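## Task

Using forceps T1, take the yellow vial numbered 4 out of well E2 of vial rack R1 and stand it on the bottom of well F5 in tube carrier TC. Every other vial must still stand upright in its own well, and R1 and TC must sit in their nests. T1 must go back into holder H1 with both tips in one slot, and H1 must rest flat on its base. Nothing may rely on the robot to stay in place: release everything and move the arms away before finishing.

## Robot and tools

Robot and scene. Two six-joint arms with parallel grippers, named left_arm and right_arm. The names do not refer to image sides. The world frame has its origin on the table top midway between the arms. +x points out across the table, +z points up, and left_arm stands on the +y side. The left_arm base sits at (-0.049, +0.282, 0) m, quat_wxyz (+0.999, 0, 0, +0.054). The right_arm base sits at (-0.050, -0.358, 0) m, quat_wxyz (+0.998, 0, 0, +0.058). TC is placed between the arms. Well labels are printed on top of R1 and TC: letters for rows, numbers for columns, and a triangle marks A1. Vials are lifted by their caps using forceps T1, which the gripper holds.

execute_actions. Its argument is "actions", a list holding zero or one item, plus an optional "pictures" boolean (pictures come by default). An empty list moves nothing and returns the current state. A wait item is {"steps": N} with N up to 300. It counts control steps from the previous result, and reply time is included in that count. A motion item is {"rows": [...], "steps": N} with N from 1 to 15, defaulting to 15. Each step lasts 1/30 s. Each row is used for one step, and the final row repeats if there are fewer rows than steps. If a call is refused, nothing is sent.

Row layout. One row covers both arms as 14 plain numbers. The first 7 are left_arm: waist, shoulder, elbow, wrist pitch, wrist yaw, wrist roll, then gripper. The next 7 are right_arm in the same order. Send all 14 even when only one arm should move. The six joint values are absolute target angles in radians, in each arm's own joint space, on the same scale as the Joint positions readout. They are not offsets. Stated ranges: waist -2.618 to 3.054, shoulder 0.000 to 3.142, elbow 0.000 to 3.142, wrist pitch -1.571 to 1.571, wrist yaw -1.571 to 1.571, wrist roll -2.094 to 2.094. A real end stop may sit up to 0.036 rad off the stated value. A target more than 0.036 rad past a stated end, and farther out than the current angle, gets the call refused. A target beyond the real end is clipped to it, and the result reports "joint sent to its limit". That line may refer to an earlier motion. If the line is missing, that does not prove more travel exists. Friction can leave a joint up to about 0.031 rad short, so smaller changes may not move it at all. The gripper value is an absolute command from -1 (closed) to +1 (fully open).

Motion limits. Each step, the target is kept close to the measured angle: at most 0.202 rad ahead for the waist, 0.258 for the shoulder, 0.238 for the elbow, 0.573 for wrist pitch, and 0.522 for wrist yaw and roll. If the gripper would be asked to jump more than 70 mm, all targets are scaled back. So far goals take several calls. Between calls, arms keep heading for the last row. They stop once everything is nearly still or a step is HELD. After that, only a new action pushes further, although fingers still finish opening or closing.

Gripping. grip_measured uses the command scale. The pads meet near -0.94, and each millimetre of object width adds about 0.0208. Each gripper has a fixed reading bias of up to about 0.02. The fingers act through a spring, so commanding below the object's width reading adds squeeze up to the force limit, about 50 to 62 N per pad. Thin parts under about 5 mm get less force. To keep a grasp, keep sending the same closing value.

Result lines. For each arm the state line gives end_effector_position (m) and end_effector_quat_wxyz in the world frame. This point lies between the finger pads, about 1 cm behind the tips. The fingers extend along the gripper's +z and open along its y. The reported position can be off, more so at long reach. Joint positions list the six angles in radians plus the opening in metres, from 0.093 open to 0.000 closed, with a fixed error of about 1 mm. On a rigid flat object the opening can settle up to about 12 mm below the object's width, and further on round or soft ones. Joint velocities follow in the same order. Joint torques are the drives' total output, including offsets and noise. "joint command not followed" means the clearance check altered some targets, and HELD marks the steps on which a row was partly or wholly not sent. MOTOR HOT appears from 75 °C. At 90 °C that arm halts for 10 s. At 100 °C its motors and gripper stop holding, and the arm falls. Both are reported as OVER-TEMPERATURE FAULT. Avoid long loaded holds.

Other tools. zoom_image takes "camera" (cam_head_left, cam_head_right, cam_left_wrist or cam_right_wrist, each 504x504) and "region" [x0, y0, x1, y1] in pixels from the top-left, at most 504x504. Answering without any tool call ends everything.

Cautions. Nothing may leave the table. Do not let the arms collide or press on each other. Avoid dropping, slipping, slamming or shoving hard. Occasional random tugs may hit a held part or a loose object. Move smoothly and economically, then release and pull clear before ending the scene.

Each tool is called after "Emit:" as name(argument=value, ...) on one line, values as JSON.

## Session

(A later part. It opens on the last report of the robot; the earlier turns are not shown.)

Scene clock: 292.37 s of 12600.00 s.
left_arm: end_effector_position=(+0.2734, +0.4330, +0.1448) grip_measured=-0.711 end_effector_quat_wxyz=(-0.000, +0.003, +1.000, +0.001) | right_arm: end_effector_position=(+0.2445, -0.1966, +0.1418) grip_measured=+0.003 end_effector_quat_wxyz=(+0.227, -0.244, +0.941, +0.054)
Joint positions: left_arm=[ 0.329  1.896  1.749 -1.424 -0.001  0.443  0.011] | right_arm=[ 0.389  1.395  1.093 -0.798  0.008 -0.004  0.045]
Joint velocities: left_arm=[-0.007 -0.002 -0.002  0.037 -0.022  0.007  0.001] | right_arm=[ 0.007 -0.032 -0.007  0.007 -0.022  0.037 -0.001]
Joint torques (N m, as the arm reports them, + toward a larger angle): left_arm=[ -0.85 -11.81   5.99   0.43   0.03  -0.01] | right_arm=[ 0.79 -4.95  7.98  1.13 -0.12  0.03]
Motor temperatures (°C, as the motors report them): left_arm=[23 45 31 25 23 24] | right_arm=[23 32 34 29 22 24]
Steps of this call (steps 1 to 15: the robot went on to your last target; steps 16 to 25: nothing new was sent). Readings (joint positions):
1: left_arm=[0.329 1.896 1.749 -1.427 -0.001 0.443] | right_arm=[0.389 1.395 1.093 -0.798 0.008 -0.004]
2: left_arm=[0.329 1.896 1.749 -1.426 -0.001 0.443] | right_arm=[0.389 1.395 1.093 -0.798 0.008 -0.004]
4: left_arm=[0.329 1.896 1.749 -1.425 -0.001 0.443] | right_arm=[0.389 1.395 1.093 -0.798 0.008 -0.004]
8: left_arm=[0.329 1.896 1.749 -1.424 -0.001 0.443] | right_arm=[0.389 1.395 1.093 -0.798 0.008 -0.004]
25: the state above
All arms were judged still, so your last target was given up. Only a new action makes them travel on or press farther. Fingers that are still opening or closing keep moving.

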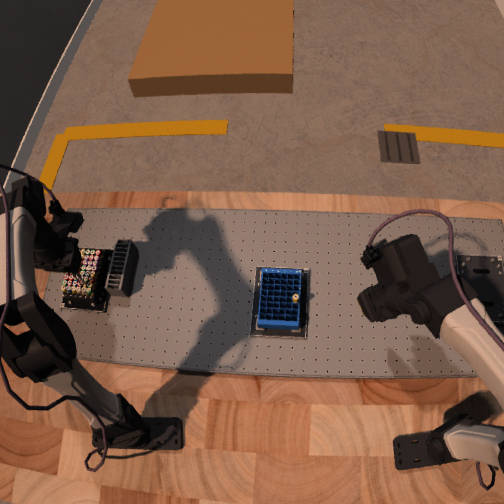

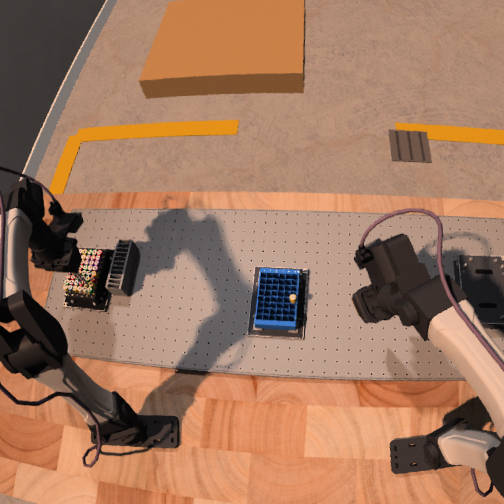

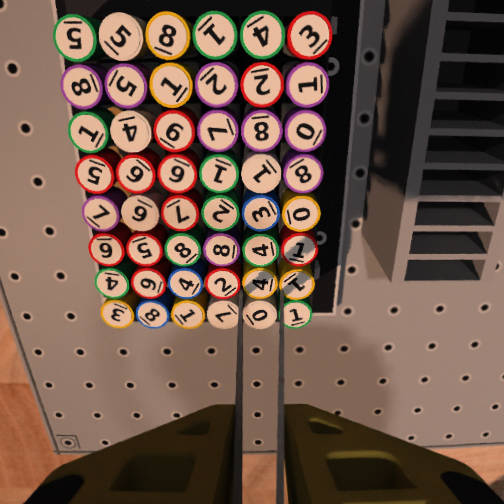

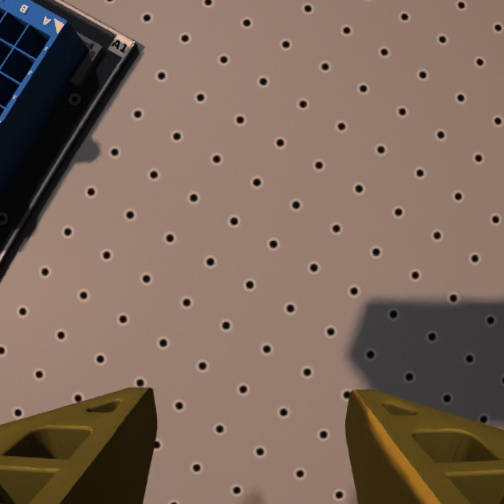

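Emit:
execute_actions(actions=[{"rows": [[0.325,1.885,1.712,-1.395,0,0.44,-0.71, 0.4,1.4,1.1,-0.8,0,0,0],[0.325,1.885,1.712,-1.395,0,0.44,-0.71, 0.4,1.4,1.1,-0.8,0,0,0],[0.325,1.885,1.712,-1.395,0,0.44,-0.71, 0.4,1.4,1.1,-0.8,0,0,0],[0.325,1.885,1.712,-1.395,0,0.44,-0.71, 0.4,1.4,1.1,-0.8,0,0,0],[0.325,1.885,1.712,-1.395,0,0.44,-0.71, 0.4,1.4,1.1,-0.8,0,0,0],[0.325,1.885,1.712,-1.395,0,0.44,-0.71, 0.4,1.4,1.1,-0.8,0,0,0],[0.325,1.885,1.688,-1.372,0,0.44,-0.71, 0.4,1.4,1.1,-0.8,0,0,0]], "steps": 15}], pictures=false)

Emit:
execute_actions(actions=[{"steps": 25}])

Scene clock: 296.47 s of 12600.00 s.
left_arm: end_effector_position=(+0.2712, +0.4319, +0.1333) grip_measured=-0.711 end_effector_quat_wxyz=(-0.006, +0.003, +1.000, -0.002) | right_arm: end_effector_position=(+0.2445, -0.1966, +0.1418) grip_measured=+0.003 end_effector_quat_wxyz=(+0.227, -0.244, +0.941, +0.054)
Joint positions: left_arm=[ 0.329  1.895  1.702 -1.39  -0.001  0.443  0.011] | right_arm=[ 0.389  1.395  1.093 -0.798  0.008 -0.004  0.045]
Joint velocities: left_arm=[ 0.012 -0.002 -0.012  0.066  0.022  0.051  0.001] | right_arm=[-0.002 -0.017 -0.017  0.007  0.007 -0.022 -0.001]
Joint torques (N m, as the arm reports them, + toward a larger angle): left_arm=[ -0.86 -11.78   6.38   0.41   0.09   0.01] | right_arm=[ 0.77 -4.6   8.1   1.21 -0.1   0.03]
Motor temperatures (°C, as the motors report them): left_arm=[23 45 31 25 23 24] | right_arm=[23 32 34 29 22 24]
Steps of this call (steps 1 to 90: nothing new was sent; then 0.60 s passed at rest; steps 91 to 105: all 15 steps of this action). Readings (joint positions):
91: left_arm=[0.329 1.896 1.746 -1.421 -0.001 0.443] | right_arm=[0.389 1.395 1.093 -0.798 0.008 -0.004]
92: left_arm=[0.329 1.895 1.741 -1.417 -0.001 0.443] | right_arm=[0.389 1.395 1.093 -0.798 0.008 -0.004]
94: left_arm=[0.329 1.895 1.732 -1.413 -0.001 0.443] | right_arm=[0.389 1.395 1.093 -0.798 0.008 -0.004]
98: left_arm=[0.329 1.895 1.716 -1.403 -0.001 0.443] | right_arm=[0.389 1.395 1.093 -0.798 0.008 -0.004]
105: the state above

Scene clock: 297.30 s of 12600.00 s.
left_arm: end_effector_position=(+0.2720, +0.4323, +0.1333) grip_measured=-0.711 end_effector_quat_wxyz=(-0.004, +0.003, +1.000, -0.001) | right_arm: end_effector_position=(+0.2445, -0.1966, +0.1418) grip_measured=+0.003 end_effector_quat_wxyz=(+0.227, -0.244, +0.941, +0.054)
Joint positions: left_arm=[ 0.329  1.895  1.702 -1.386 -0.001  0.443  0.011] | right_arm=[ 0.389  1.395  1.093 -0.798  0.008 -0.004  0.045]
Joint velocities: left_arm=[-0.012 -0.002 -0.012  0.007 -0.007 -0.095 -0.   ] | right_arm=[-0.002  0.002 -0.002  0.037  0.007  0.051  0.   ]
Joint torques (N m, as the arm reports them, + toward a larger angle): left_arm=[ -0.82 -11.64   6.34   0.45   0.04   0.  ] | right_arm=[ 0.93 -4.96  8.12  1.18 -0.12  0.05]
Motor temperatures (°C, as the motors report them): left_arm=[23 45 31 25 23 24] | right_arm=[23 32 34 29 22 24]
Steps of this call (steps 1 to 15: the robot went on to your last target; steps 16 to 25: nothing new was sent). Readings (joint positions):
1: left_arm=[0.329 1.895 1.702 -1.389 -0.001 0.443] | right_arm=[0.389 1.395 1.093 -0.798 0.008 -0.004]
2: left_arm=[0.329 1.895 1.702 -1.388 -0.001 0.443] | right_arm=[0.389 1.395 1.093 -0.798 0.008 -0.004]
4: left_arm=[0.329 1.895 1.702 -1.387 -0.001 0.443] | right_arm=[0.389 1.395 1.093 -0.798 0.008 -0.004]
8: left_arm=[0.329 1.895 1.702 -1.387 -0.001 0.443] | right_arm=[0.389 1.395 1.093 -0.798 0.008 -0.004]
25: the state above
All arms were judged still, so your last target was given up. Only a new action makes them travel on or press farther. Fingers that are still opening or closing keep moving.

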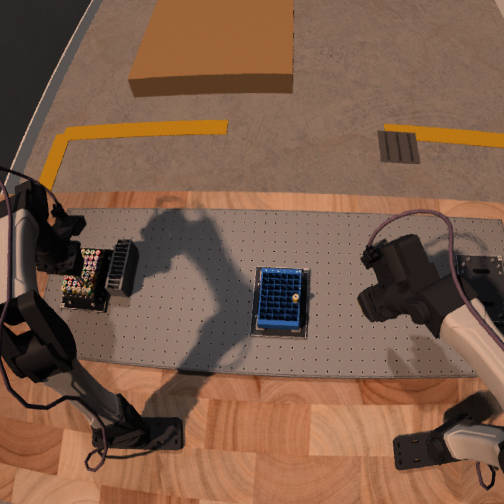

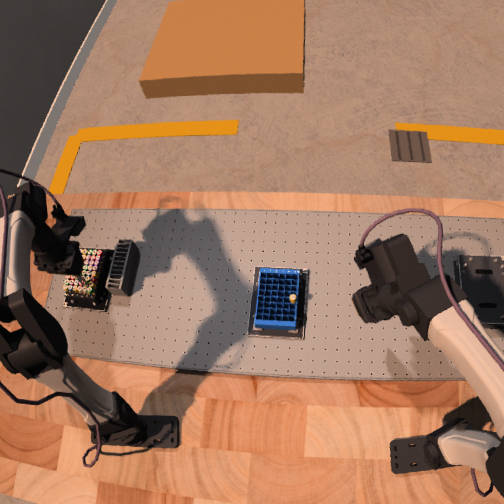

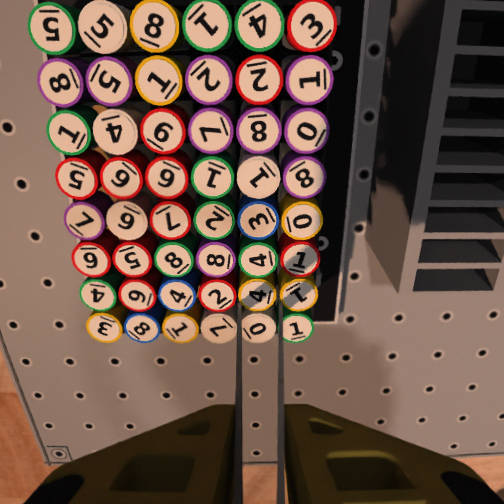

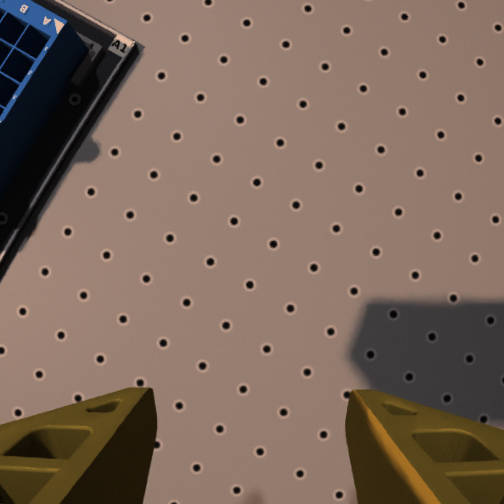

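Emit:
execute_actions(actions=[{"rows": [[0.325,1.885,1.69,-1.38,0,0.44,-0.88, 0.4,1.4,1.1,-0.8,0,0,0]], "steps": 15}], pictures=false)

Emit:
execute_actions(actions=[{"rows": [[0.325,1.885,1.74,-1.43,0,0.44,-0.88, 0.4,1.4,1.1,-0.8,0,0,0],[0.325,1.885,1.74,-1.43,0,0.44,-0.88, 0.4,1.4,1.1,-0.8,0,0,0],[0.325,1.885,1.74,-1.43,0,0.44,-0.88, 0.4,1.4,1.1,-0.8,0,0,0],[0.325,1.885,1.74,-1.43,0,0.44,-0.88, 0.4,1.4,1.1,-0.8,0,0,0],[0.325,1.89,1.79,-1.475,0,0.44,-0.88, 0.4,1.4,1.1,-0.8,0,0,0],[0.325,1.89,1.79,-1.475,0,0.44,-0.88, 0.4,1.4,1.1,-0.8,0,0,0],[0.325,1.89,1.79,-1.475,0,0.44,-0.88, 0.4,1.4,1.1,-0.8,0,0,0],[0.325,1.89,1.79,-1.475,0,0.44,-0.88, 0.4,1.4,1.1,-0.8,0,0,0],[0.325,1.9,1.845,-1.52,0,0.44,-0.88, 0.4,1.4,1.1,-0.8,0,0,0],[0.325,1.9,1.845,-1.52,0,0.44,-0.88, 0.4,1.4,1.1,-0.8,0,0,0],[0.325,1.9,1.845,-1.52,0,0.44,-0.88, 0.4,1.4,1.1,-0.8,0,0,0],[0.325,1.9,1.845,-1.52,0,0.44,-0.88, 0.4,1.4,1.1,-0.8,0,0,0],[0.325,1.91,1.90,-1.545,0,0.44,-0.88, 0.4,1.4,1.1,-0.8,0,0,0]], "steps": 15}], pictures=false)

Emit:
execute_actions(actions=[{"steps": 30}])

Scene clock: 305.20 s of 12600.00 s.
left_arm: end_effector_position=(+0.2716, +0.4322, +0.1333) grip_measured=-0.875 end_effector_quat_wxyz=(-0.005, +0.003, +1.000, -0.001) | right_arm: end_effector_position=(+0.2445, -0.1966, +0.1418) grip_measured=+0.003 end_effector_quat_wxyz=(+0.227, -0.244, +0.941, +0.054)
Joint positions: left_arm=[ 0.329  1.895  1.702 -1.388 -0.002  0.443  0.003] | right_arm=[ 0.389  1.395  1.093 -0.798  0.008 -0.004  0.045]
Joint velocities: left_arm=[ 0.007 -0.007 -0.017  0.007  0.037 -0.022 -0.001] | right_arm=[ 0.012  0.007 -0.007  0.037 -0.022  0.051 -0.001]
Joint torques (N m, as the arm reports them, + toward a larger angle): left_arm=[ -0.86 -11.64   6.21   0.36   0.08  -0.04] | right_arm=[ 0.84 -5.02  7.81  1.2  -0.11  0.  ]
Motor temperatures (°C, as the motors report them): left_arm=[23 45 31 25 23 24] | right_arm=[23 32 34 29 22 24]
Steps of this call (steps 1 to 90: nothing new was sent; then 4.40 s passed at rest; steps 91 to 105: all 15 steps of this action). Readings (joint positions):
91: left_arm=[0.329 1.895 1.702 -1.386 -0.001 0.443] | right_arm=[0.389 1.395 1.093 -0.798 0.008 -0.004]
92: left_arm=[0.329 1.895 1.702 -1.387 -0.002 0.443] | right_arm=[0.389 1.395 1.093 -0.798 0.008 -0.004]
94: left_arm=[0.329 1.895 1.702 -1.388 -0.002 0.443] | right_arm=[0.389 1.395 1.093 -0.798 0.008 -0.004]
98: left_arm=[0.329 1.895 1.702 -1.388 -0.002 0.443] | right_arm=[0.389 1.395 1.093 -0.798 0.008 -0.004]
105: the state above

Scene clock: 305.70 s of 12600.00 s.
left_arm: end_effector_position=(+0.2776, +0.4350, +0.1658) grip_measured=-0.876 end_effector_quat_wxyz=(+0.006, +0.003, +1.000, +0.004) | right_arm: end_effector_position=(+0.2445, -0.1966, +0.1418) grip_measured=+0.003 end_effector_quat_wxyz=(+0.227, -0.244, +0.941, +0.054)
Joint positions: left_arm=[ 0.329  1.914  1.857 -1.5   -0.002  0.443  0.003] | right_arm=[ 0.389  1.395  1.093 -0.798  0.008 -0.004  0.045]
Joint velocities: left_arm=[ 0.002 -0.007  0.281 -0.227 -0.022  0.037 -0.   ] | right_arm=[ 0.002  0.002  0.007 -0.051 -0.007 -0.051 -0.001]
Joint torques (N m, as the arm reports them, + toward a larger angle): left_arm=[ -0.84 -11.14   9.41   0.11   0.04  -0.01] | right_arm=[ 0.83 -5.06  8.06  1.19 -0.14  0.03]
Motor temperatures (°C, as the motors report them): left_arm=[23 45 31 25 23 24] | right_arm=[23 32 34 29 22 24]
Steps of this call (steps 1 to 15: all 15 steps of this action). Readings (joint positions):
1: left_arm=[0.329 1.895 1.705 -1.392 -0.002 0.443] | right_arm=[0.389 1.395 1.093 -0.798 0.008 -0.004]
2: left_arm=[0.329 1.895 1.707 -1.395 -0.002 0.443] | right_arm=[0.389 1.395 1.093 -0.798 0.008 -0.004]
4: left_arm=[0.329 1.895 1.713 -1.399 -0.002 0.443] | right_arm=[0.389 1.395 1.093 -0.798 0.008 -0.004]
8: left_arm=[0.329 1.900 1.757 -1.431 -0.002 0.443] | right_arm=[0.389 1.395 1.093 -0.798 0.008 -0.004]
15: the state above

Scene clock: 306.70 s of 12600.00 s.
left_arm: end_effector_position=(+0.2749, +0.4337, +0.1699) grip_measured=-0.876 end_effector_quat_wxyz=(+0.002, +0.003, +1.000, +0.002) | right_arm: end_effector_position=(+0.2445, -0.1966, +0.1418) grip_measured=+0.003 end_effector_quat_wxyz=(+0.227, -0.244, +0.941, +0.054)
Joint positions: left_arm=[ 0.329  1.914  1.874 -1.526 -0.002  0.443  0.003] | right_arm=[ 0.389  1.395  1.093 -0.798  0.008 -0.004  0.045]
Joint velocities: left_arm=[-0.002 -0.012  0.017 -0.081  0.007 -0.066  0.001] | right_arm=[ 0.012 -0.012 -0.012 -0.007  0.066 -0.007 -0.001]
Joint torques (N m, as the arm reports them, + toward a larger angle): left_arm=[ -0.98 -11.26   9.59   0.14   0.08  -0.03] | right_arm=[ 0.92 -4.83  8.3   1.16 -0.11  0.05]
Motor temperatures (°C, as the motors report them): left_arm=[23 45 31 25 23 24] | right_arm=[23 32 34 29 22 24]
Steps of this call (steps 1 to 30: the robot went on to your last target). Readings (joint positions):
1: left_arm=[0.329 1.914 1.865 -1.504 -0.002 0.443] | right_arm=[0.389 1.395 1.093 -0.798 0.008 -0.004]
2: left_arm=[0.329 1.914 1.871 -1.508 -0.002 0.443] | right_arm=[0.389 1.395 1.093 -0.798 0.008 -0.004]
4: left_arm=[0.329 1.914 1.874 -1.513 -0.002 0.443] | right_arm=[0.389 1.395 1.093 -0.798 0.008 -0.004]
8: left_arm=[0.329 1.914 1.874 -1.521 -0.002 0.443] | right_arm=[0.389 1.395 1.093 -0.798 0.008 -0.004]
30: the state above
All arms were judged still, so your last target was given up. Only a new action makes them travel on or press farther. Fingers that are still opening or closing keep moving.

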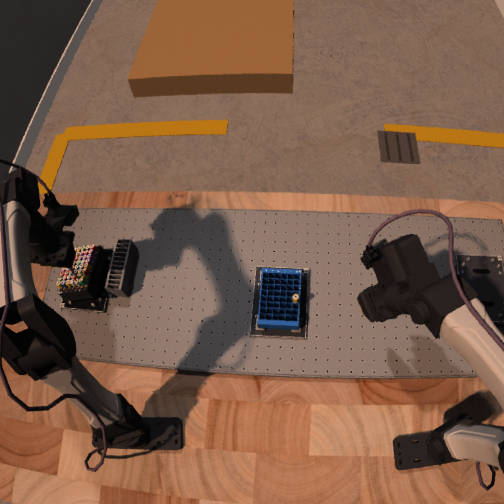

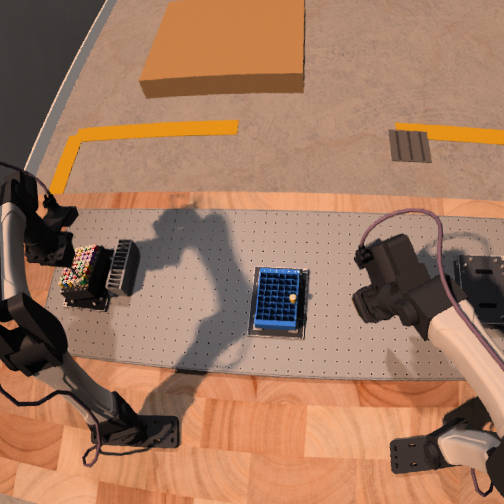

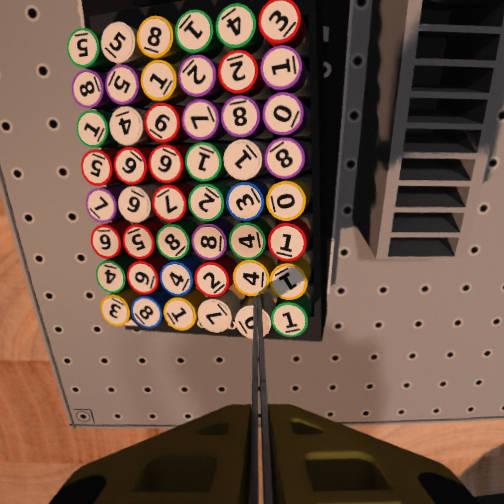

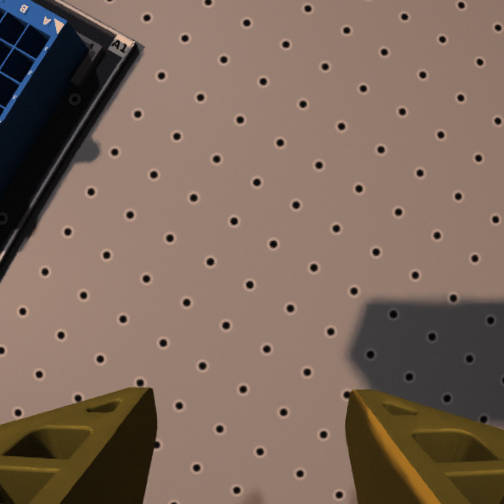

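Emit:
execute_actions(actions=[{"rows": [[0.325,1.905,1.84,-1.50,0,0.44,-0.88, 0.4,1.4,1.1,-0.8,0,0,0],[0.325,1.905,1.84,-1.50,0,0.44,-0.88, 0.4,1.4,1.1,-0.8,0,0,0],[0.325,1.905,1.84,-1.50,0,0.44,-0.88, 0.4,1.4,1.1,-0.8,0,0,0],[0.325,1.905,1.84,-1.50,0,0.44,-0.88, 0.4,1.4,1.1,-0.8,0,0,0],[0.325,1.9,1.80,-1.465,0,0.44,-0.88, 0.4,1.4,1.1,-0.8,0,0,0],[0.325,1.9,1.80,-1.465,0,0.44,-0.88, 0.4,1.4,1.1,-0.8,0,0,0],[0.325,1.9,1.80,-1.465,0,0.44,-0.88, 0.4,1.4,1.1,-0.8,0,0,0],[0.325,1.9,1.80,-1.465,0,0.44,-0.88, 0.4,1.4,1.1,-0.8,0,0,0],[0.325,1.895,1.76,-1.43,0,0.44,-0.88, 0.4,1.4,1.1,-0.8,0,0,0],[0.325,1.895,1.76,-1.43,0,0.44,-0.88, 0.4,1.4,1.1,-0.8,0,0,0],[0.325,1.895,1.76,-1.43,0,0.44,-0.88, 0.4,1.4,1.1,-0.8,0,0,0],[0.325,1.895,1.76,-1.43,0,0.44,-0.88, 0.4,1.4,1.1,-0.8,0,0,0],[0.325,1.89,1.72,-1.395,0,0.44,-0.88, 0.4,1.4,1.1,-0.8,0,0,0]], "steps": 15}], pictures=false)

Emit:
execute_actions(actions=[{"steps": 30}])

Scene clock: 312.93 s of 12600.00 s.
left_arm: end_effector_position=(+0.2681, +0.4301, +0.1412) grip_measured=-0.876 end_effector_quat_wxyz=(-0.016, +0.003, +1.000, -0.008) | right_arm: end_effector_position=(+0.2445, -0.1966, +0.1418) grip_measured=+0.003 end_effector_quat_wxyz=(+0.227, -0.244, +0.941, +0.054)
Joint positions: left_arm=[ 0.329  1.905  1.746 -1.447  0.001  0.443  0.003] | right_arm=[ 0.389  1.395  1.093 -0.798  0.008 -0.004  0.045]
Joint velocities: left_arm=[ 0.002 -0.037 -0.149  0.081 -0.007 -0.081 -0.   ] | right_arm=[-0.012 -0.017 -0.007  0.022  0.007 -0.007 -0.   ]
Joint torques (N m, as the arm reports them, + toward a larger angle): left_arm=[ -0.99 -11.72   5.67   0.57   0.     0.01] | right_arm=[ 0.88 -4.97  7.94  1.2  -0.1   0.01]
Motor temperatures (°C, as the motors report them): left_arm=[23 44 32 25 23 24] | right_arm=[23 32 35 29 22 24]
Steps of this call (steps 1 to 90: nothing new was sent; then 2.73 s passed at rest; steps 91 to 105: all 15 steps of this action). Readings (joint positions):
91: left_arm=[0.329 1.914 1.870 -1.523 -0.002 0.443] | right_arm=[0.389 1.395 1.093 -0.798 0.008 -0.004]
92: left_arm=[0.329 1.914 1.865 -1.521 -0.002 0.443] | right_arm=[0.389 1.395 1.093 -0.798 0.008 -0.004]
94: left_arm=[0.329 1.914 1.852 -1.519 -0.002 0.443] | right_arm=[0.389 1.395 1.093 -0.798 0.008 -0.004]
98: left_arm=[0.329 1.912 1.812 -1.498 -0.002 0.443] | right_arm=[0.389 1.395 1.093 -0.798 0.008 -0.004]
105: the state above

Scene clock: 313.93 s of 12600.00 s.
left_arm: end_effector_position=(+0.2681, +0.4299, +0.1405) grip_measured=-0.876 end_effector_quat_wxyz=(-0.014, +0.003, +1.000, -0.008) | right_arm: end_effector_position=(+0.2445, -0.1966, +0.1418) grip_measured=+0.003 end_effector_quat_wxyz=(+0.227, -0.244, +0.941, +0.054)
Joint positions: left_arm=[ 0.329  1.902  1.739 -1.44   0.002  0.443  0.003] | right_arm=[ 0.389  1.395  1.093 -0.798  0.008 -0.004  0.045]
Joint velocities: left_arm=[-0.012  0.002 -0.017 -0.051 -0.022 -0.081 -0.001] | right_arm=[-0.017 -0.002 -0.002  0.007 -0.051 -0.022  0.001]
Joint torques (N m, as the arm reports them, + toward a larger angle): left_arm=[ -0.79 -11.9    5.84   0.71   0.06  -0.07] | right_arm=[ 0.92 -4.92  7.98  1.21 -0.1  -0.01]
Motor temperatures (°C, as the motors report them): left_arm=[23 44 32 25 23 24] | right_arm=[23 32 35 29 22 24]
Steps of this call (steps 1 to 15: the robot went on to your last target; steps 16 to 30: nothing new was sent). Readings (joint positions):
1: left_arm=[0.329 1.904 1.742 -1.444 0.002 0.443] | right_arm=[0.389 1.395 1.093 -0.798 0.008 -0.004]
2: left_arm=[0.329 1.903 1.741 -1.442 0.002 0.443] | right_arm=[0.389 1.395 1.093 -0.798 0.008 -0.004]
4: left_arm=[0.329 1.902 1.740 -1.441 0.002 0.443] | right_arm=[0.389 1.395 1.093 -0.798 0.008 -0.004]
8: left_arm=[0.329 1.902 1.739 -1.440 0.002 0.443] | right_arm=[0.389 1.395 1.093 -0.798 0.008 -0.004]
30: the state above
All arms were judged still, so your last target was given up. Only a new action makes them travel on or press farther. Fingers that are still opening or closing keep moving.

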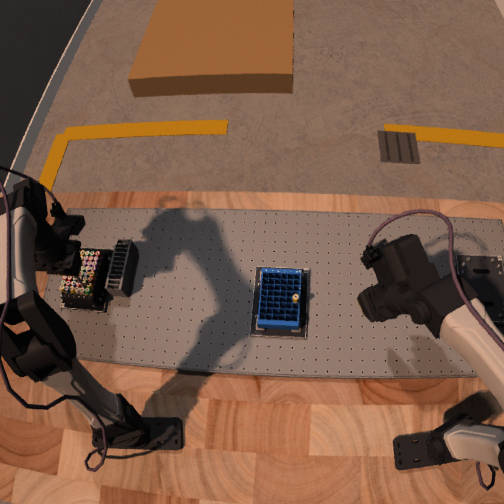

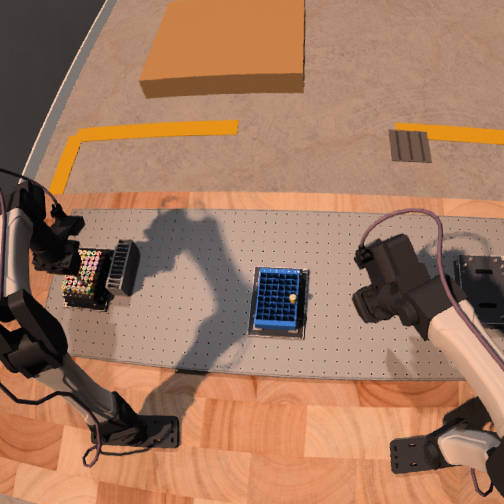

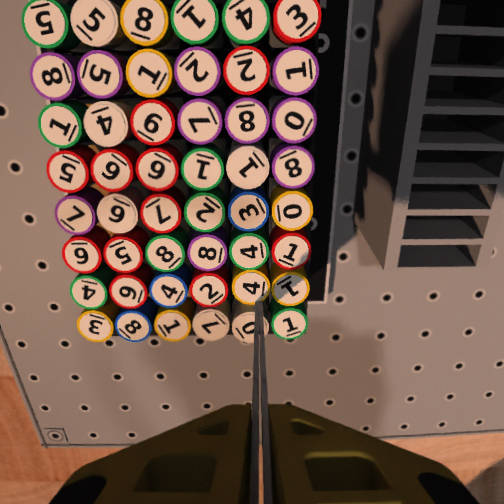

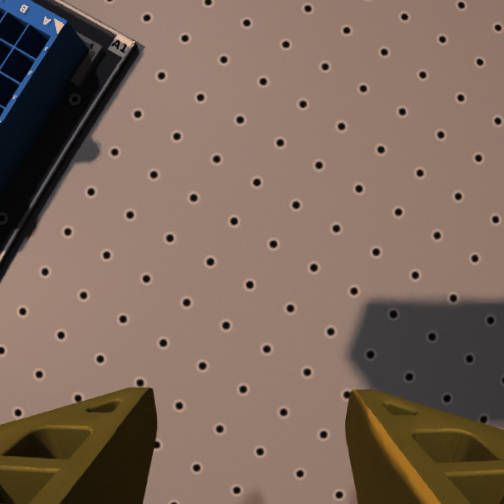

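Emit:
execute_actions(actions=[{"rows": [[0.325,1.89,1.775,-1.44,0,0.44,-0.88, 0.4,1.4,1.1,-0.8,0,0,0],[0.325,1.89,1.775,-1.44,0,0.44,-0.88, 0.4,1.4,1.1,-0.8,0,0,0],[0.325,1.89,1.775,-1.44,0,0.44,-0.88, 0.4,1.4,1.1,-0.8,0,0,0],[0.325,1.89,1.775,-1.44,0,0.44,-0.88, 0.4,1.4,1.1,-0.8,0,0,0],[0.325,1.89,1.775,-1.44,0,0.44,-0.88, 0.4,1.4,1.1,-0.8,0,0,0],[0.325,1.89,1.775,-1.44,0,0.44,-0.88, 0.4,1.4,1.1,-0.8,0,0,0],[0.325,1.89,1.775,-1.42,0,0.44,-0.88, 0.4,1.4,1.1,-0.8,0,0,0]], "steps": 15}], pictures=false)

Emit:
execute_actions(actions=[{"steps": 25}])

Scene clock: 318.93 s of 12600.00 s.
left_arm: end_effector_position=(+0.2694, +0.4305, +0.1431) grip_measured=-0.876 end_effector_quat_wxyz=(-0.011, +0.003, +1.000, -0.006) | right_arm: end_effector_position=(+0.2445, -0.1966, +0.1418) grip_measured=+0.003 end_effector_quat_wxyz=(+0.227, -0.244, +0.941, +0.054)
Joint positions: left_arm=[ 0.329  1.902  1.75  -1.445  0.002  0.443  0.003] | right_arm=[ 0.389  1.395  1.093 -0.798  0.008 -0.004  0.045]
Joint velocities: left_arm=[-0.007  0.002 -0.007 -0.007  0.022  0.066 -0.001] | right_arm=[-0.012  0.002 -0.002 -0.051 -0.022 -0.007  0.   ]
Joint torques (N m, as the arm reports them, + toward a larger angle): left_arm=[ -0.89 -11.79   9.56   0.46   0.06  -0.03] | right_arm=[ 0.78 -4.75  7.79  1.17 -0.11 -0.02]
Motor temperatures (°C, as the motors report them): left_arm=[23 45 32 25 23 24] | right_arm=[23 32 35 29 22 24]
Steps of this call (steps 1 to 90: nothing new was sent; then 1.50 s passed at rest; steps 91 to 105: all 15 steps of this action). Readings (joint positions):
91: left_arm=[0.329 1.902 1.742 -1.443 0.002 0.443] | right_arm=[0.389 1.395 1.093 -0.798 0.008 -0.004]
92: left_arm=[0.329 1.902 1.744 -1.444 0.002 0.443] | right_arm=[0.389 1.395 1.093 -0.798 0.008 -0.004]
94: left_arm=[0.329 1.902 1.748 -1.444 0.002 0.443] | right_arm=[0.389 1.395 1.093 -0.798 0.008 -0.004]
98: left_arm=[0.329 1.902 1.750 -1.445 0.002 0.443] | right_arm=[0.389 1.395 1.093 -0.798 0.008 -0.004]
105: the state above

Scene clock: 319.77 s of 12600.00 s.
left_arm: end_effector_position=(+0.2694, +0.4305, +0.1431) grip_measured=-0.876 end_effector_quat_wxyz=(-0.011, +0.003, +1.000, -0.006) | right_arm: end_effector_position=(+0.2445, -0.1966, +0.1418) grip_measured=+0.003 end_effector_quat_wxyz=(+0.227, -0.244, +0.941, +0.054)
Joint positions: left_arm=[ 0.329  1.902  1.75  -1.445  0.002  0.443  0.003] | right_arm=[ 0.389  1.395  1.093 -0.798  0.008 -0.004  0.045]
Joint velocities: left_arm=[ 0.002  0.002  0.007 -0.037 -0.007  0.022 -0.   ] | right_arm=[-0.002 -0.012 -0.002 -0.022 -0.022  0.007 -0.001]
Joint torques (N m, as the arm reports them, + toward a larger angle): left_arm=[ -0.78 -11.84   9.63   0.48   0.01   0.03] | right_arm=[ 0.79 -4.91  7.83  1.24 -0.1   0.  ]
Motor temperatures (°C, as the motors report them): left_arm=[23 45 32 25 23 24] | right_arm=[23 32 35 29 22 24]
Steps of this call (steps 1 to 15: the robot went on to your last target; steps 16 to 25: nothing new was sent). Readings (joint positions):
1: left_arm=[0.329 1.902 1.750 -1.445 0.002 0.443] | right_arm=[0.389 1.395 1.093 -0.798 0.008 -0.004]
2: left_arm=[0.329 1.902 1.750 -1.445 0.002 0.443] | right_arm=[0.389 1.395 1.093 -0.798 0.008 -0.004]
4: left_arm=[0.329 1.902 1.750 -1.445 0.002 0.443] | right_arm=[0.389 1.395 1.093 -0.798 0.008 -0.004]
8: left_arm=[0.329 1.902 1.750 -1.445 0.002 0.443] | right_arm=[0.389 1.395 1.093 -0.798 0.008 -0.004]
25: the state above
All arms were judged still, so your last target was given up. Only a new action makes them travel on or press farther. Fingers that are still opening or closing keep moving.

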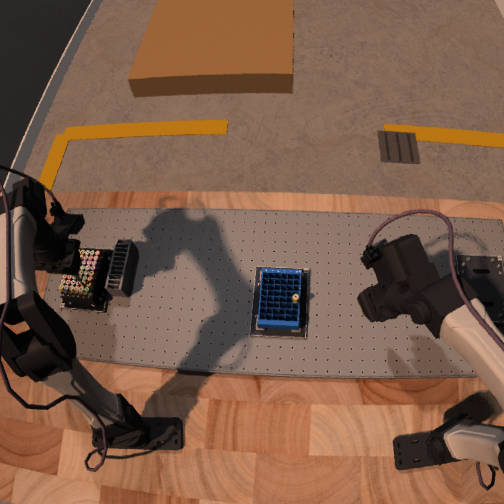

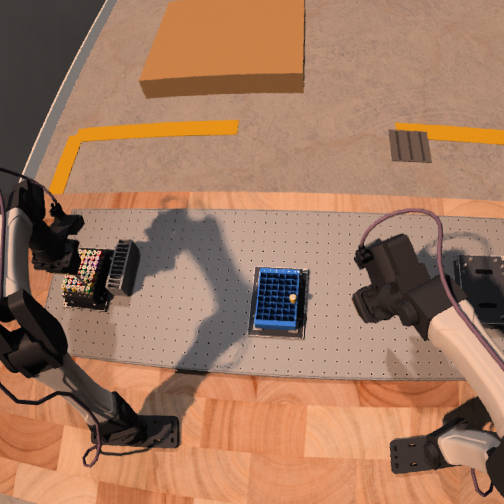

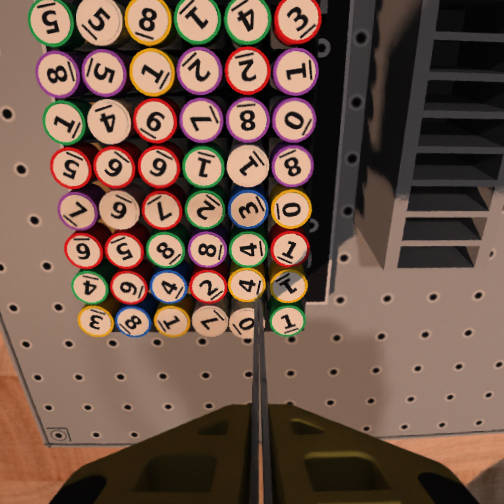

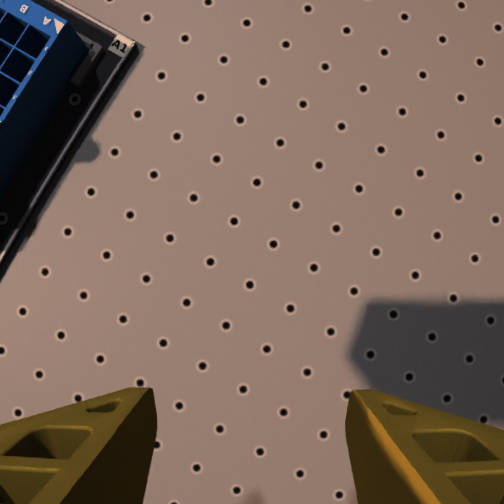

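Emit:
execute_actions(actions=[{"rows": [[0.325,1.89,1.73,-1.42,0,0.44,-0.88, 0.4,1.4,1.1,-0.8,0,0,0],[0.325,1.89,1.73,-1.42,0,0.44,-0.88, 0.4,1.4,1.1,-0.8,0,0,0],[0.325,1.89,1.73,-1.42,0,0.44,-0.88, 0.4,1.4,1.1,-0.8,0,0,0],[0.325,1.89,1.73,-1.42,0,0.44,-0.88, 0.4,1.4,1.1,-0.8,0,0,0],[0.325,1.89,1.73,-1.42,0,0.44,-0.88, 0.4,1.4,1.1,-0.8,0,0,0],[0.325,1.89,1.73,-1.42,0,0.44,-0.88, 0.4,1.4,1.1,-0.8,0,0,0],[0.325,1.89,1.705,-1.40,0,0.44,-0.88, 0.4,1.4,1.1,-0.8,0,0,0]], "steps": 15}], pictures=false)

Emit:
execute_actions(actions=[{"rows": [[0.325,1.89,1.705,-1.40,0,0.44,-0.72, 0.4,1.4,1.1,-0.8,0,0,0]], "steps": 15}], pictures=false)

Emit:
execute_actions(actions=[{"steps": 20}])

Scene clock: 324.50 s of 12600.00 s.
left_arm: end_effector_position=(+0.2680, +0.4296, +0.1361) grip_measured=-0.876 end_effector_quat_wxyz=(-0.014, +0.003, +1.000, -0.008) | right_arm: end_effector_position=(+0.2445, -0.1966, +0.1418) grip_measured=+0.003 end_effector_quat_wxyz=(+0.227, -0.244, +0.941, +0.054)
Joint positions: left_arm=[ 0.329  1.9    1.719 -1.422  0.003  0.443  0.003] | right_arm=[ 0.389  1.395  1.093 -0.798  0.008 -0.004  0.045]
Joint velocities: left_arm=[-0.017  0.002 -0.012  0.007  0.022  0.066  0.001] | right_arm=[-0.012 -0.002  0.007 -0.037  0.007 -0.051  0.   ]
Joint torques (N m, as the arm reports them, + toward a larger angle): left_arm=[ -0.95 -11.54   6.01   0.42   0.05  -0.03] | right_arm=[ 0.68 -4.87  8.01  1.21 -0.1   0.03]
Motor temperatures (°C, as the motors report them): left_arm=[23 45 32 25 23 24] | right_arm=[23 32 35 29 22 24]
Steps of this call (steps 1 to 90: nothing new was sent; then 1.23 s passed at rest; steps 91 to 105: all 15 steps of this action). Readings (joint positions):
91: left_arm=[0.329 1.902 1.750 -1.445 0.002 0.443] | right_arm=[0.389 1.395 1.093 -0.798 0.008 -0.004]
92: left_arm=[0.329 1.902 1.750 -1.445 0.002 0.443] | right_arm=[0.389 1.395 1.093 -0.798 0.008 -0.004]
94: left_arm=[0.329 1.902 1.750 -1.445 0.002 0.443] | right_arm=[0.389 1.395 1.093 -0.798 0.008 -0.004]
98: left_arm=[0.329 1.900 1.736 -1.437 0.002 0.443] | right_arm=[0.389 1.395 1.093 -0.798 0.008 -0.004]
105: the state above

Scene clock: 325.00 s of 12600.00 s.
left_arm: end_effector_position=(+0.2695, +0.4303, +0.1360) grip_measured=-0.721 end_effector_quat_wxyz=(-0.011, +0.003, +1.000, -0.007) | right_arm: end_effector_position=(+0.2445, -0.1966, +0.1418) grip_measured=+0.003 end_effector_quat_wxyz=(+0.227, -0.244, +0.941, +0.054)
Joint positions: left_arm=[ 0.329  1.9    1.719 -1.416  0.003  0.443  0.011] | right_arm=[ 0.389  1.395  1.093 -0.798  0.008 -0.004  0.045]
Joint velocities: left_arm=[-0.017  0.007 -0.002 -0.007  0.007  0.066 -0.001] | right_arm=[ 0.002 -0.007  0.017  0.022 -0.037 -0.051 -0.001]
Joint torques (N m, as the arm reports them, + toward a larger angle): left_arm=[ -0.66 -11.7    6.16   0.43   0.04  -0.02] | right_arm=[ 0.76 -4.98  7.92  1.15 -0.16  0.05]
Motor temperatures (°C, as the motors report them): left_arm=[23 45 32 25 23 24] | right_arm=[23 32 35 29 22 24]
Steps of this call (steps 1 to 15: all 15 steps of this action). Readings (joint positions):
1: left_arm=[0.329 1.900 1.719 -1.422 0.003 0.443] | right_arm=[0.389 1.395 1.093 -0.798 0.008 -0.004]
2: left_arm=[0.329 1.900 1.719 -1.421 0.003 0.443] | right_arm=[0.389 1.395 1.093 -0.798 0.008 -0.004]
4: left_arm=[0.329 1.900 1.719 -1.419 0.003 0.443] | right_arm=[0.389 1.395 1.093 -0.798 0.008 -0.004]
8: left_arm=[0.329 1.900 1.719 -1.416 0.003 0.443] | right_arm=[0.389 1.395 1.093 -0.798 0.008 -0.004]
15: the state above

Scene clock: 325.67 s of 12600.00 s.
left_arm: end_effector_position=(+0.2695, +0.4303, +0.1360) grip_measured=-0.721 end_effector_quat_wxyz=(-0.011, +0.003, +1.000, -0.007) | right_arm: end_effector_position=(+0.2445, -0.1966, +0.1418) grip_measured=+0.003 end_effector_quat_wxyz=(+0.227, -0.244, +0.941, +0.054)
Joint positions: left_arm=[ 0.329  1.9    1.719 -1.416  0.003  0.443  0.011] | right_arm=[ 0.389  1.395  1.093 -0.798  0.008 -0.004  0.045]
Joint velocities: left_arm=[-0.012 -0.007  0.002 -0.051 -0.022 -0.007  0.001] | right_arm=[ 0.012  0.002 -0.002 -0.007 -0.007  0.022  0.   ]
Joint torques (N m, as the arm reports them, + toward a larger angle): left_arm=[ -0.81 -11.75   6.17   0.4    0.04  -0.01] | right_arm=[ 0.91 -4.78  7.92  1.18 -0.09  0.03]
Motor temperatures (°C, as the motors report them): left_arm=[23 45 32 25 23 24] | right_arm=[23 32 35 29 22 24]
Steps of this call (steps 1 to 15: the robot went on to your last target; steps 16 to 20: nothing new was sent). Readings (joint positions):
1: left_arm=[0.329 1.900 1.719 -1.416 0.003 0.443] | right_arm=[0.389 1.395 1.093 -0.798 0.008 -0.004]
2: left_arm=[0.329 1.900 1.719 -1.416 0.003 0.443] | right_arm=[0.389 1.395 1.093 -0.798 0.008 -0.004]
4: left_arm=[0.329 1.900 1.719 -1.416 0.003 0.443] | right_arm=[0.389 1.395 1.093 -0.798 0.008 -0.004]
8: left_arm=[0.329 1.900 1.719 -1.416 0.003 0.443] | right_arm=[0.389 1.395 1.093 -0.798 0.008 -0.004]
20: the state above
All arms were judged still, so your last target was given up. Only a new action makes them travel on or press farther. Fingers that are still opening or closing keep moving.

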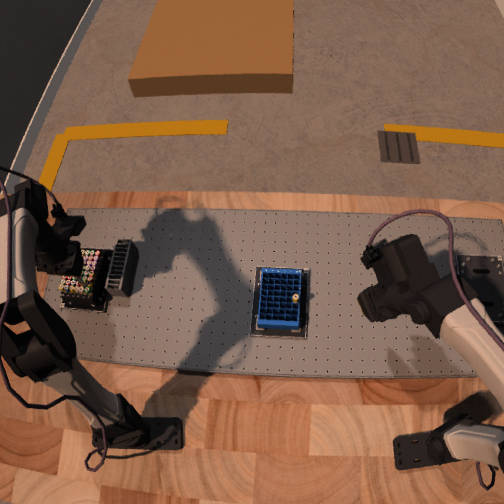

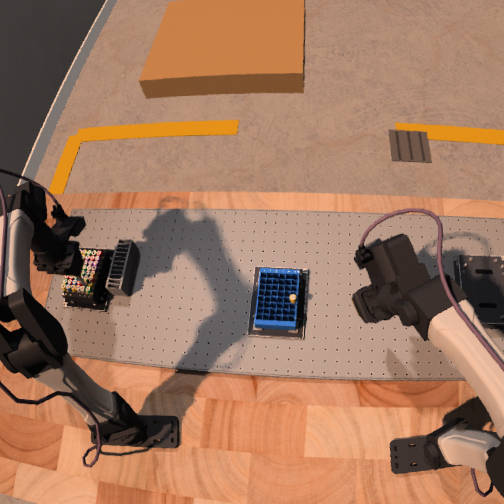

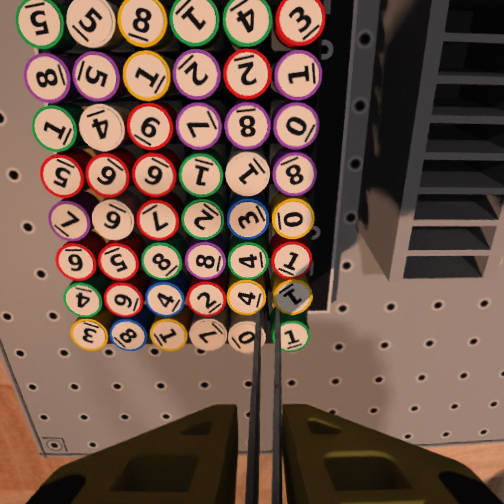

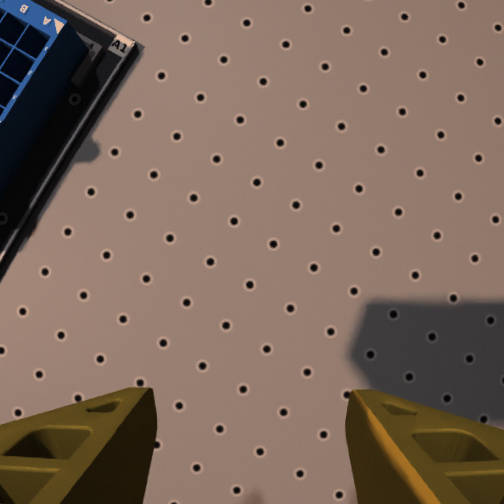

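Emit:
execute_actions(actions=[{"rows": [[0.313,1.89,1.72,-1.416,0,0.44,-0.72, 0.4,1.4,1.1,-0.8,0,0,0],[0.313,1.89,1.72,-1.416,0,0.44,-0.72, 0.4,1.4,1.1,-0.8,0,0,0],[0.313,1.89,1.72,-1.416,0,0.44,-0.72, 0.4,1.4,1.1,-0.8,0,0,0],[0.313,1.89,1.72,-1.416,0,0.44,-0.72, 0.4,1.4,1.1,-0.8,0,0,0],[0.313,1.89,1.72,-1.416,0,0.44,-0.72, 0.4,1.4,1.1,-0.8,0,0,0],[0.313,1.89,1.72,-1.416,0,0.44,-0.72, 0.4,1.4,1.1,-0.8,0,0,0],[0.313,1.89,1.72,-1.416,0,0.44,-0.72, 0.4,1.4,1.1,-0.8,0,0,0],[0.313,1.89,1.72,-1.416,0,0.44,-0.86, 0.4,1.4,1.1,-0.8,0,0,0]], "steps": 15}], pictures=false)

Emit:
execute_actions(actions=[{"rows": [[0.313,1.89,1.75,-1.44,0,0.44,-0.86, 0.4,1.4,1.1,-0.8,0,0,0],[0.313,1.89,1.75,-1.44,0,0.44,-0.86, 0.4,1.4,1.1,-0.8,0,0,0],[0.313,1.89,1.75,-1.44,0,0.44,-0.86, 0.4,1.4,1.1,-0.8,0,0,0],[0.313,1.89,1.75,-1.44,0,0.44,-0.86, 0.4,1.4,1.1,-0.8,0,0,0],[0.313,1.89,1.75,-1.44,0,0.44,-0.86, 0.4,1.4,1.1,-0.8,0,0,0],[0.313,1.89,1.775,-1.465,0,0.44,-0.86, 0.4,1.4,1.1,-0.8,0,0,0],[0.313,1.89,1.775,-1.465,0,0.44,-0.86, 0.4,1.4,1.1,-0.8,0,0,0],[0.313,1.89,1.775,-1.465,0,0.44,-0.86, 0.4,1.4,1.1,-0.8,0,0,0],[0.313,1.89,1.775,-1.465,0,0.44,-0.86, 0.4,1.4,1.1,-0.8,0,0,0],[0.313,1.89,1.775,-1.465,0,0.44,-0.86, 0.4,1.4,1.1,-0.8,0,0,0],[0.313,1.89,1.80,-1.49,0,0.44,-0.86, 0.4,1.4,1.1,-0.8,0,0,0]], "steps": 15}], pictures=false)

Emit:
execute_actions(actions=[{"steps": 20}])

Scene clock: 334.07 s of 12600.00 s.
left_arm: end_effector_position=(+0.2705, +0.4282, +0.1360) grip_measured=-0.857 end_effector_quat_wxyz=(-0.011, +0.006, +1.000, -0.007) | right_arm: end_effector_position=(+0.2445, -0.1966, +0.1418) grip_measured=+0.003 end_effector_quat_wxyz=(+0.227, -0.244, +0.941, +0.054)
Joint positions: left_arm=[ 0.322  1.9    1.719 -1.416  0.003  0.443  0.004] | right_arm=[ 0.389  1.395  1.093 -0.798  0.008 -0.004  0.045]
Joint velocities: left_arm=[-0.012 -0.012 -0.017 -0.022  0.007  0.007 -0.001] | right_arm=[-0.022 -0.017 -0.002 -0.081 -0.066  0.007  0.001]
Joint torques (N m, as the arm reports them, + toward a larger angle): left_arm=[ -1.25 -11.62   7.44   0.28   0.02  -0.03] | right_arm=[ 0.73 -4.9   7.91  1.18 -0.15  0.06]
Motor temperatures (°C, as the motors report them): left_arm=[23 45 32 25 23 24] | right_arm=[23 32 35 29 22 24]
Steps of this call (steps 1 to 90: nothing new was sent; then 4.90 s passed at rest; steps 91 to 105: all 15 steps of this action). Readings (joint positions):
91: left_arm=[0.328 1.900 1.719 -1.416 0.003 0.443] | right_arm=[0.389 1.395 1.093 -0.798 0.008 -0.004]
92: left_arm=[0.327 1.900 1.719 -1.416 0.003 0.443] | right_arm=[0.389 1.395 1.093 -0.798 0.008 -0.004]
94: left_arm=[0.324 1.900 1.719 -1.416 0.003 0.443] | right_arm=[0.389 1.395 1.093 -0.798 0.008 -0.004]
98: left_arm=[0.322 1.900 1.719 -1.416 0.003 0.443] | right_arm=[0.389 1.395 1.093 -0.798 0.008 -0.004]
105: the state above

Scene clock: 334.57 s of 12600.00 s.
left_arm: end_effector_position=(+0.2715, +0.4287, +0.1508) grip_measured=-0.857 end_effector_quat_wxyz=(-0.006, +0.006, +1.000, -0.005) | right_arm: end_effector_position=(+0.2445, -0.1966, +0.1418) grip_measured=+0.003 end_effector_quat_wxyz=(+0.227, -0.244, +0.941, +0.054)
Joint positions: left_arm=[ 0.322  1.9    1.778 -1.464  0.003  0.443  0.004] | right_arm=[ 0.389  1.395  1.093 -0.798  0.008 -0.004  0.045]
Joint velocities: left_arm=[-0.002  0.007  0.056 -0.022 -0.037 -0.007 -0.001] | right_arm=[-0.002 -0.022 -0.002  0.007  0.022  0.007 -0.   ]
Joint torques (N m, as the arm reports them, + toward a larger angle): left_arm=[ -1.1  -11.45   9.     0.04   0.     0.02] | right_arm=[ 0.93 -4.9   7.86  1.2  -0.11  0.04]
Motor temperatures (°C, as the motors report them): left_arm=[23 45 32 25 23 24] | right_arm=[23 31 35 29 22 24]
Steps of this call (steps 1 to 15: all 15 steps of this action). Readings (joint positions):
1: left_arm=[0.322 1.900 1.720 -1.417 0.003 0.443] | right_arm=[0.389 1.395 1.093 -0.798 0.008 -0.004]
2: left_arm=[0.322 1.900 1.722 -1.419 0.003 0.443] | right_arm=[0.389 1.395 1.093 -0.798 0.008 -0.004]
4: left_arm=[0.322 1.900 1.726 -1.422 0.003 0.443] | right_arm=[0.389 1.395 1.093 -0.798 0.008 -0.004]
8: left_arm=[0.322 1.900 1.744 -1.438 0.003 0.443] | right_arm=[0.389 1.395 1.093 -0.798 0.008 -0.004]
15: the state above

Scene clock: 335.23 s of 12600.00 s.
left_arm: end_effector_position=(+0.2693, +0.4277, +0.1511) grip_measured=-0.857 end_effector_quat_wxyz=(-0.011, +0.006, +1.000, -0.007) | right_arm: end_effector_position=(+0.2445, -0.1966, +0.1418) grip_measured=+0.003 end_effector_quat_wxyz=(+0.227, -0.244, +0.941, +0.054)
Joint positions: left_arm=[ 0.322  1.9    1.779 -1.475  0.003  0.443  0.004] | right_arm=[ 0.389  1.395  1.093 -0.798  0.008 -0.004  0.045]
Joint velocities: left_arm=[ 0.002 -0.007  0.002  0.037  0.066 -0.007  0.001] | right_arm=[ 0.007  0.017 -0.027  0.051 -0.022  0.007 -0.001]
Joint torques (N m, as the arm reports them, + toward a larger angle): left_arm=[ -1.27 -11.52   9.24   0.15   0.05   0.01] | right_arm=[ 0.93 -4.82  7.91  1.22 -0.08 -0.01]
Motor temperatures (°C, as the motors report them): left_arm=[23 45 32 25 23 24] | right_arm=[23 31 35 29 22 24]
Steps of this call (steps 1 to 20: the robot went on to your last target). Readings (joint positions):
1: left_arm=[0.322 1.900 1.779 -1.466 0.003 0.443] | right_arm=[0.389 1.395 1.093 -0.798 0.008 -0.004]
2: left_arm=[0.322 1.900 1.779 -1.468 0.003 0.443] | right_arm=[0.389 1.395 1.093 -0.798 0.008 -0.004]
4: left_arm=[0.322 1.900 1.779 -1.471 0.003 0.443] | right_arm=[0.389 1.395 1.093 -0.798 0.008 -0.004]
8: left_arm=[0.322 1.900 1.779 -1.474 0.003 0.443] | right_arm=[0.389 1.395 1.093 -0.798 0.008 -0.004]
20: the state above

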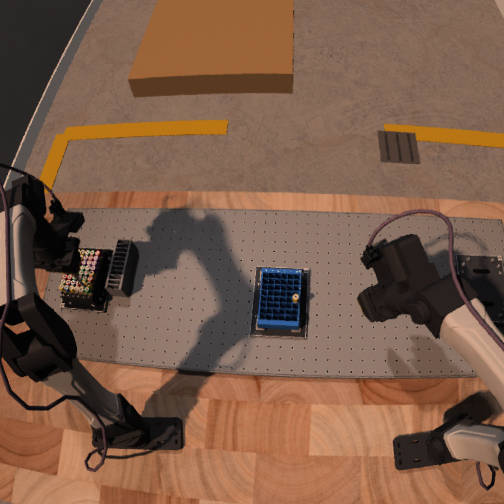

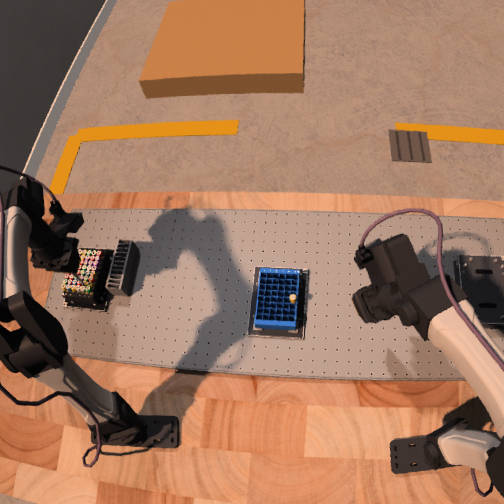

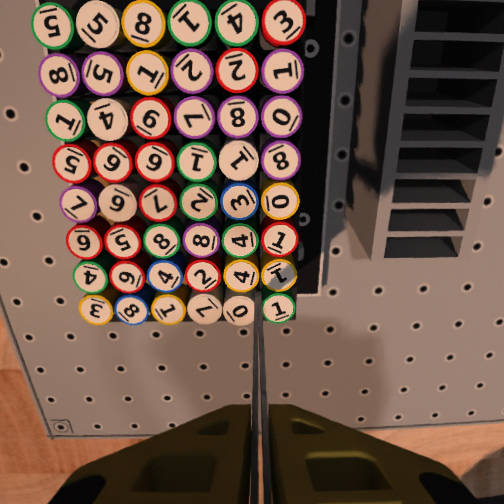

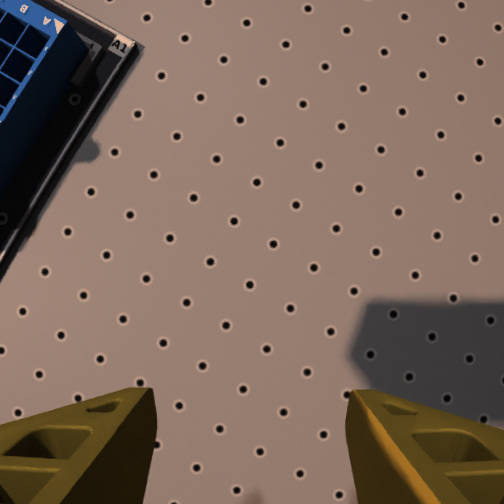

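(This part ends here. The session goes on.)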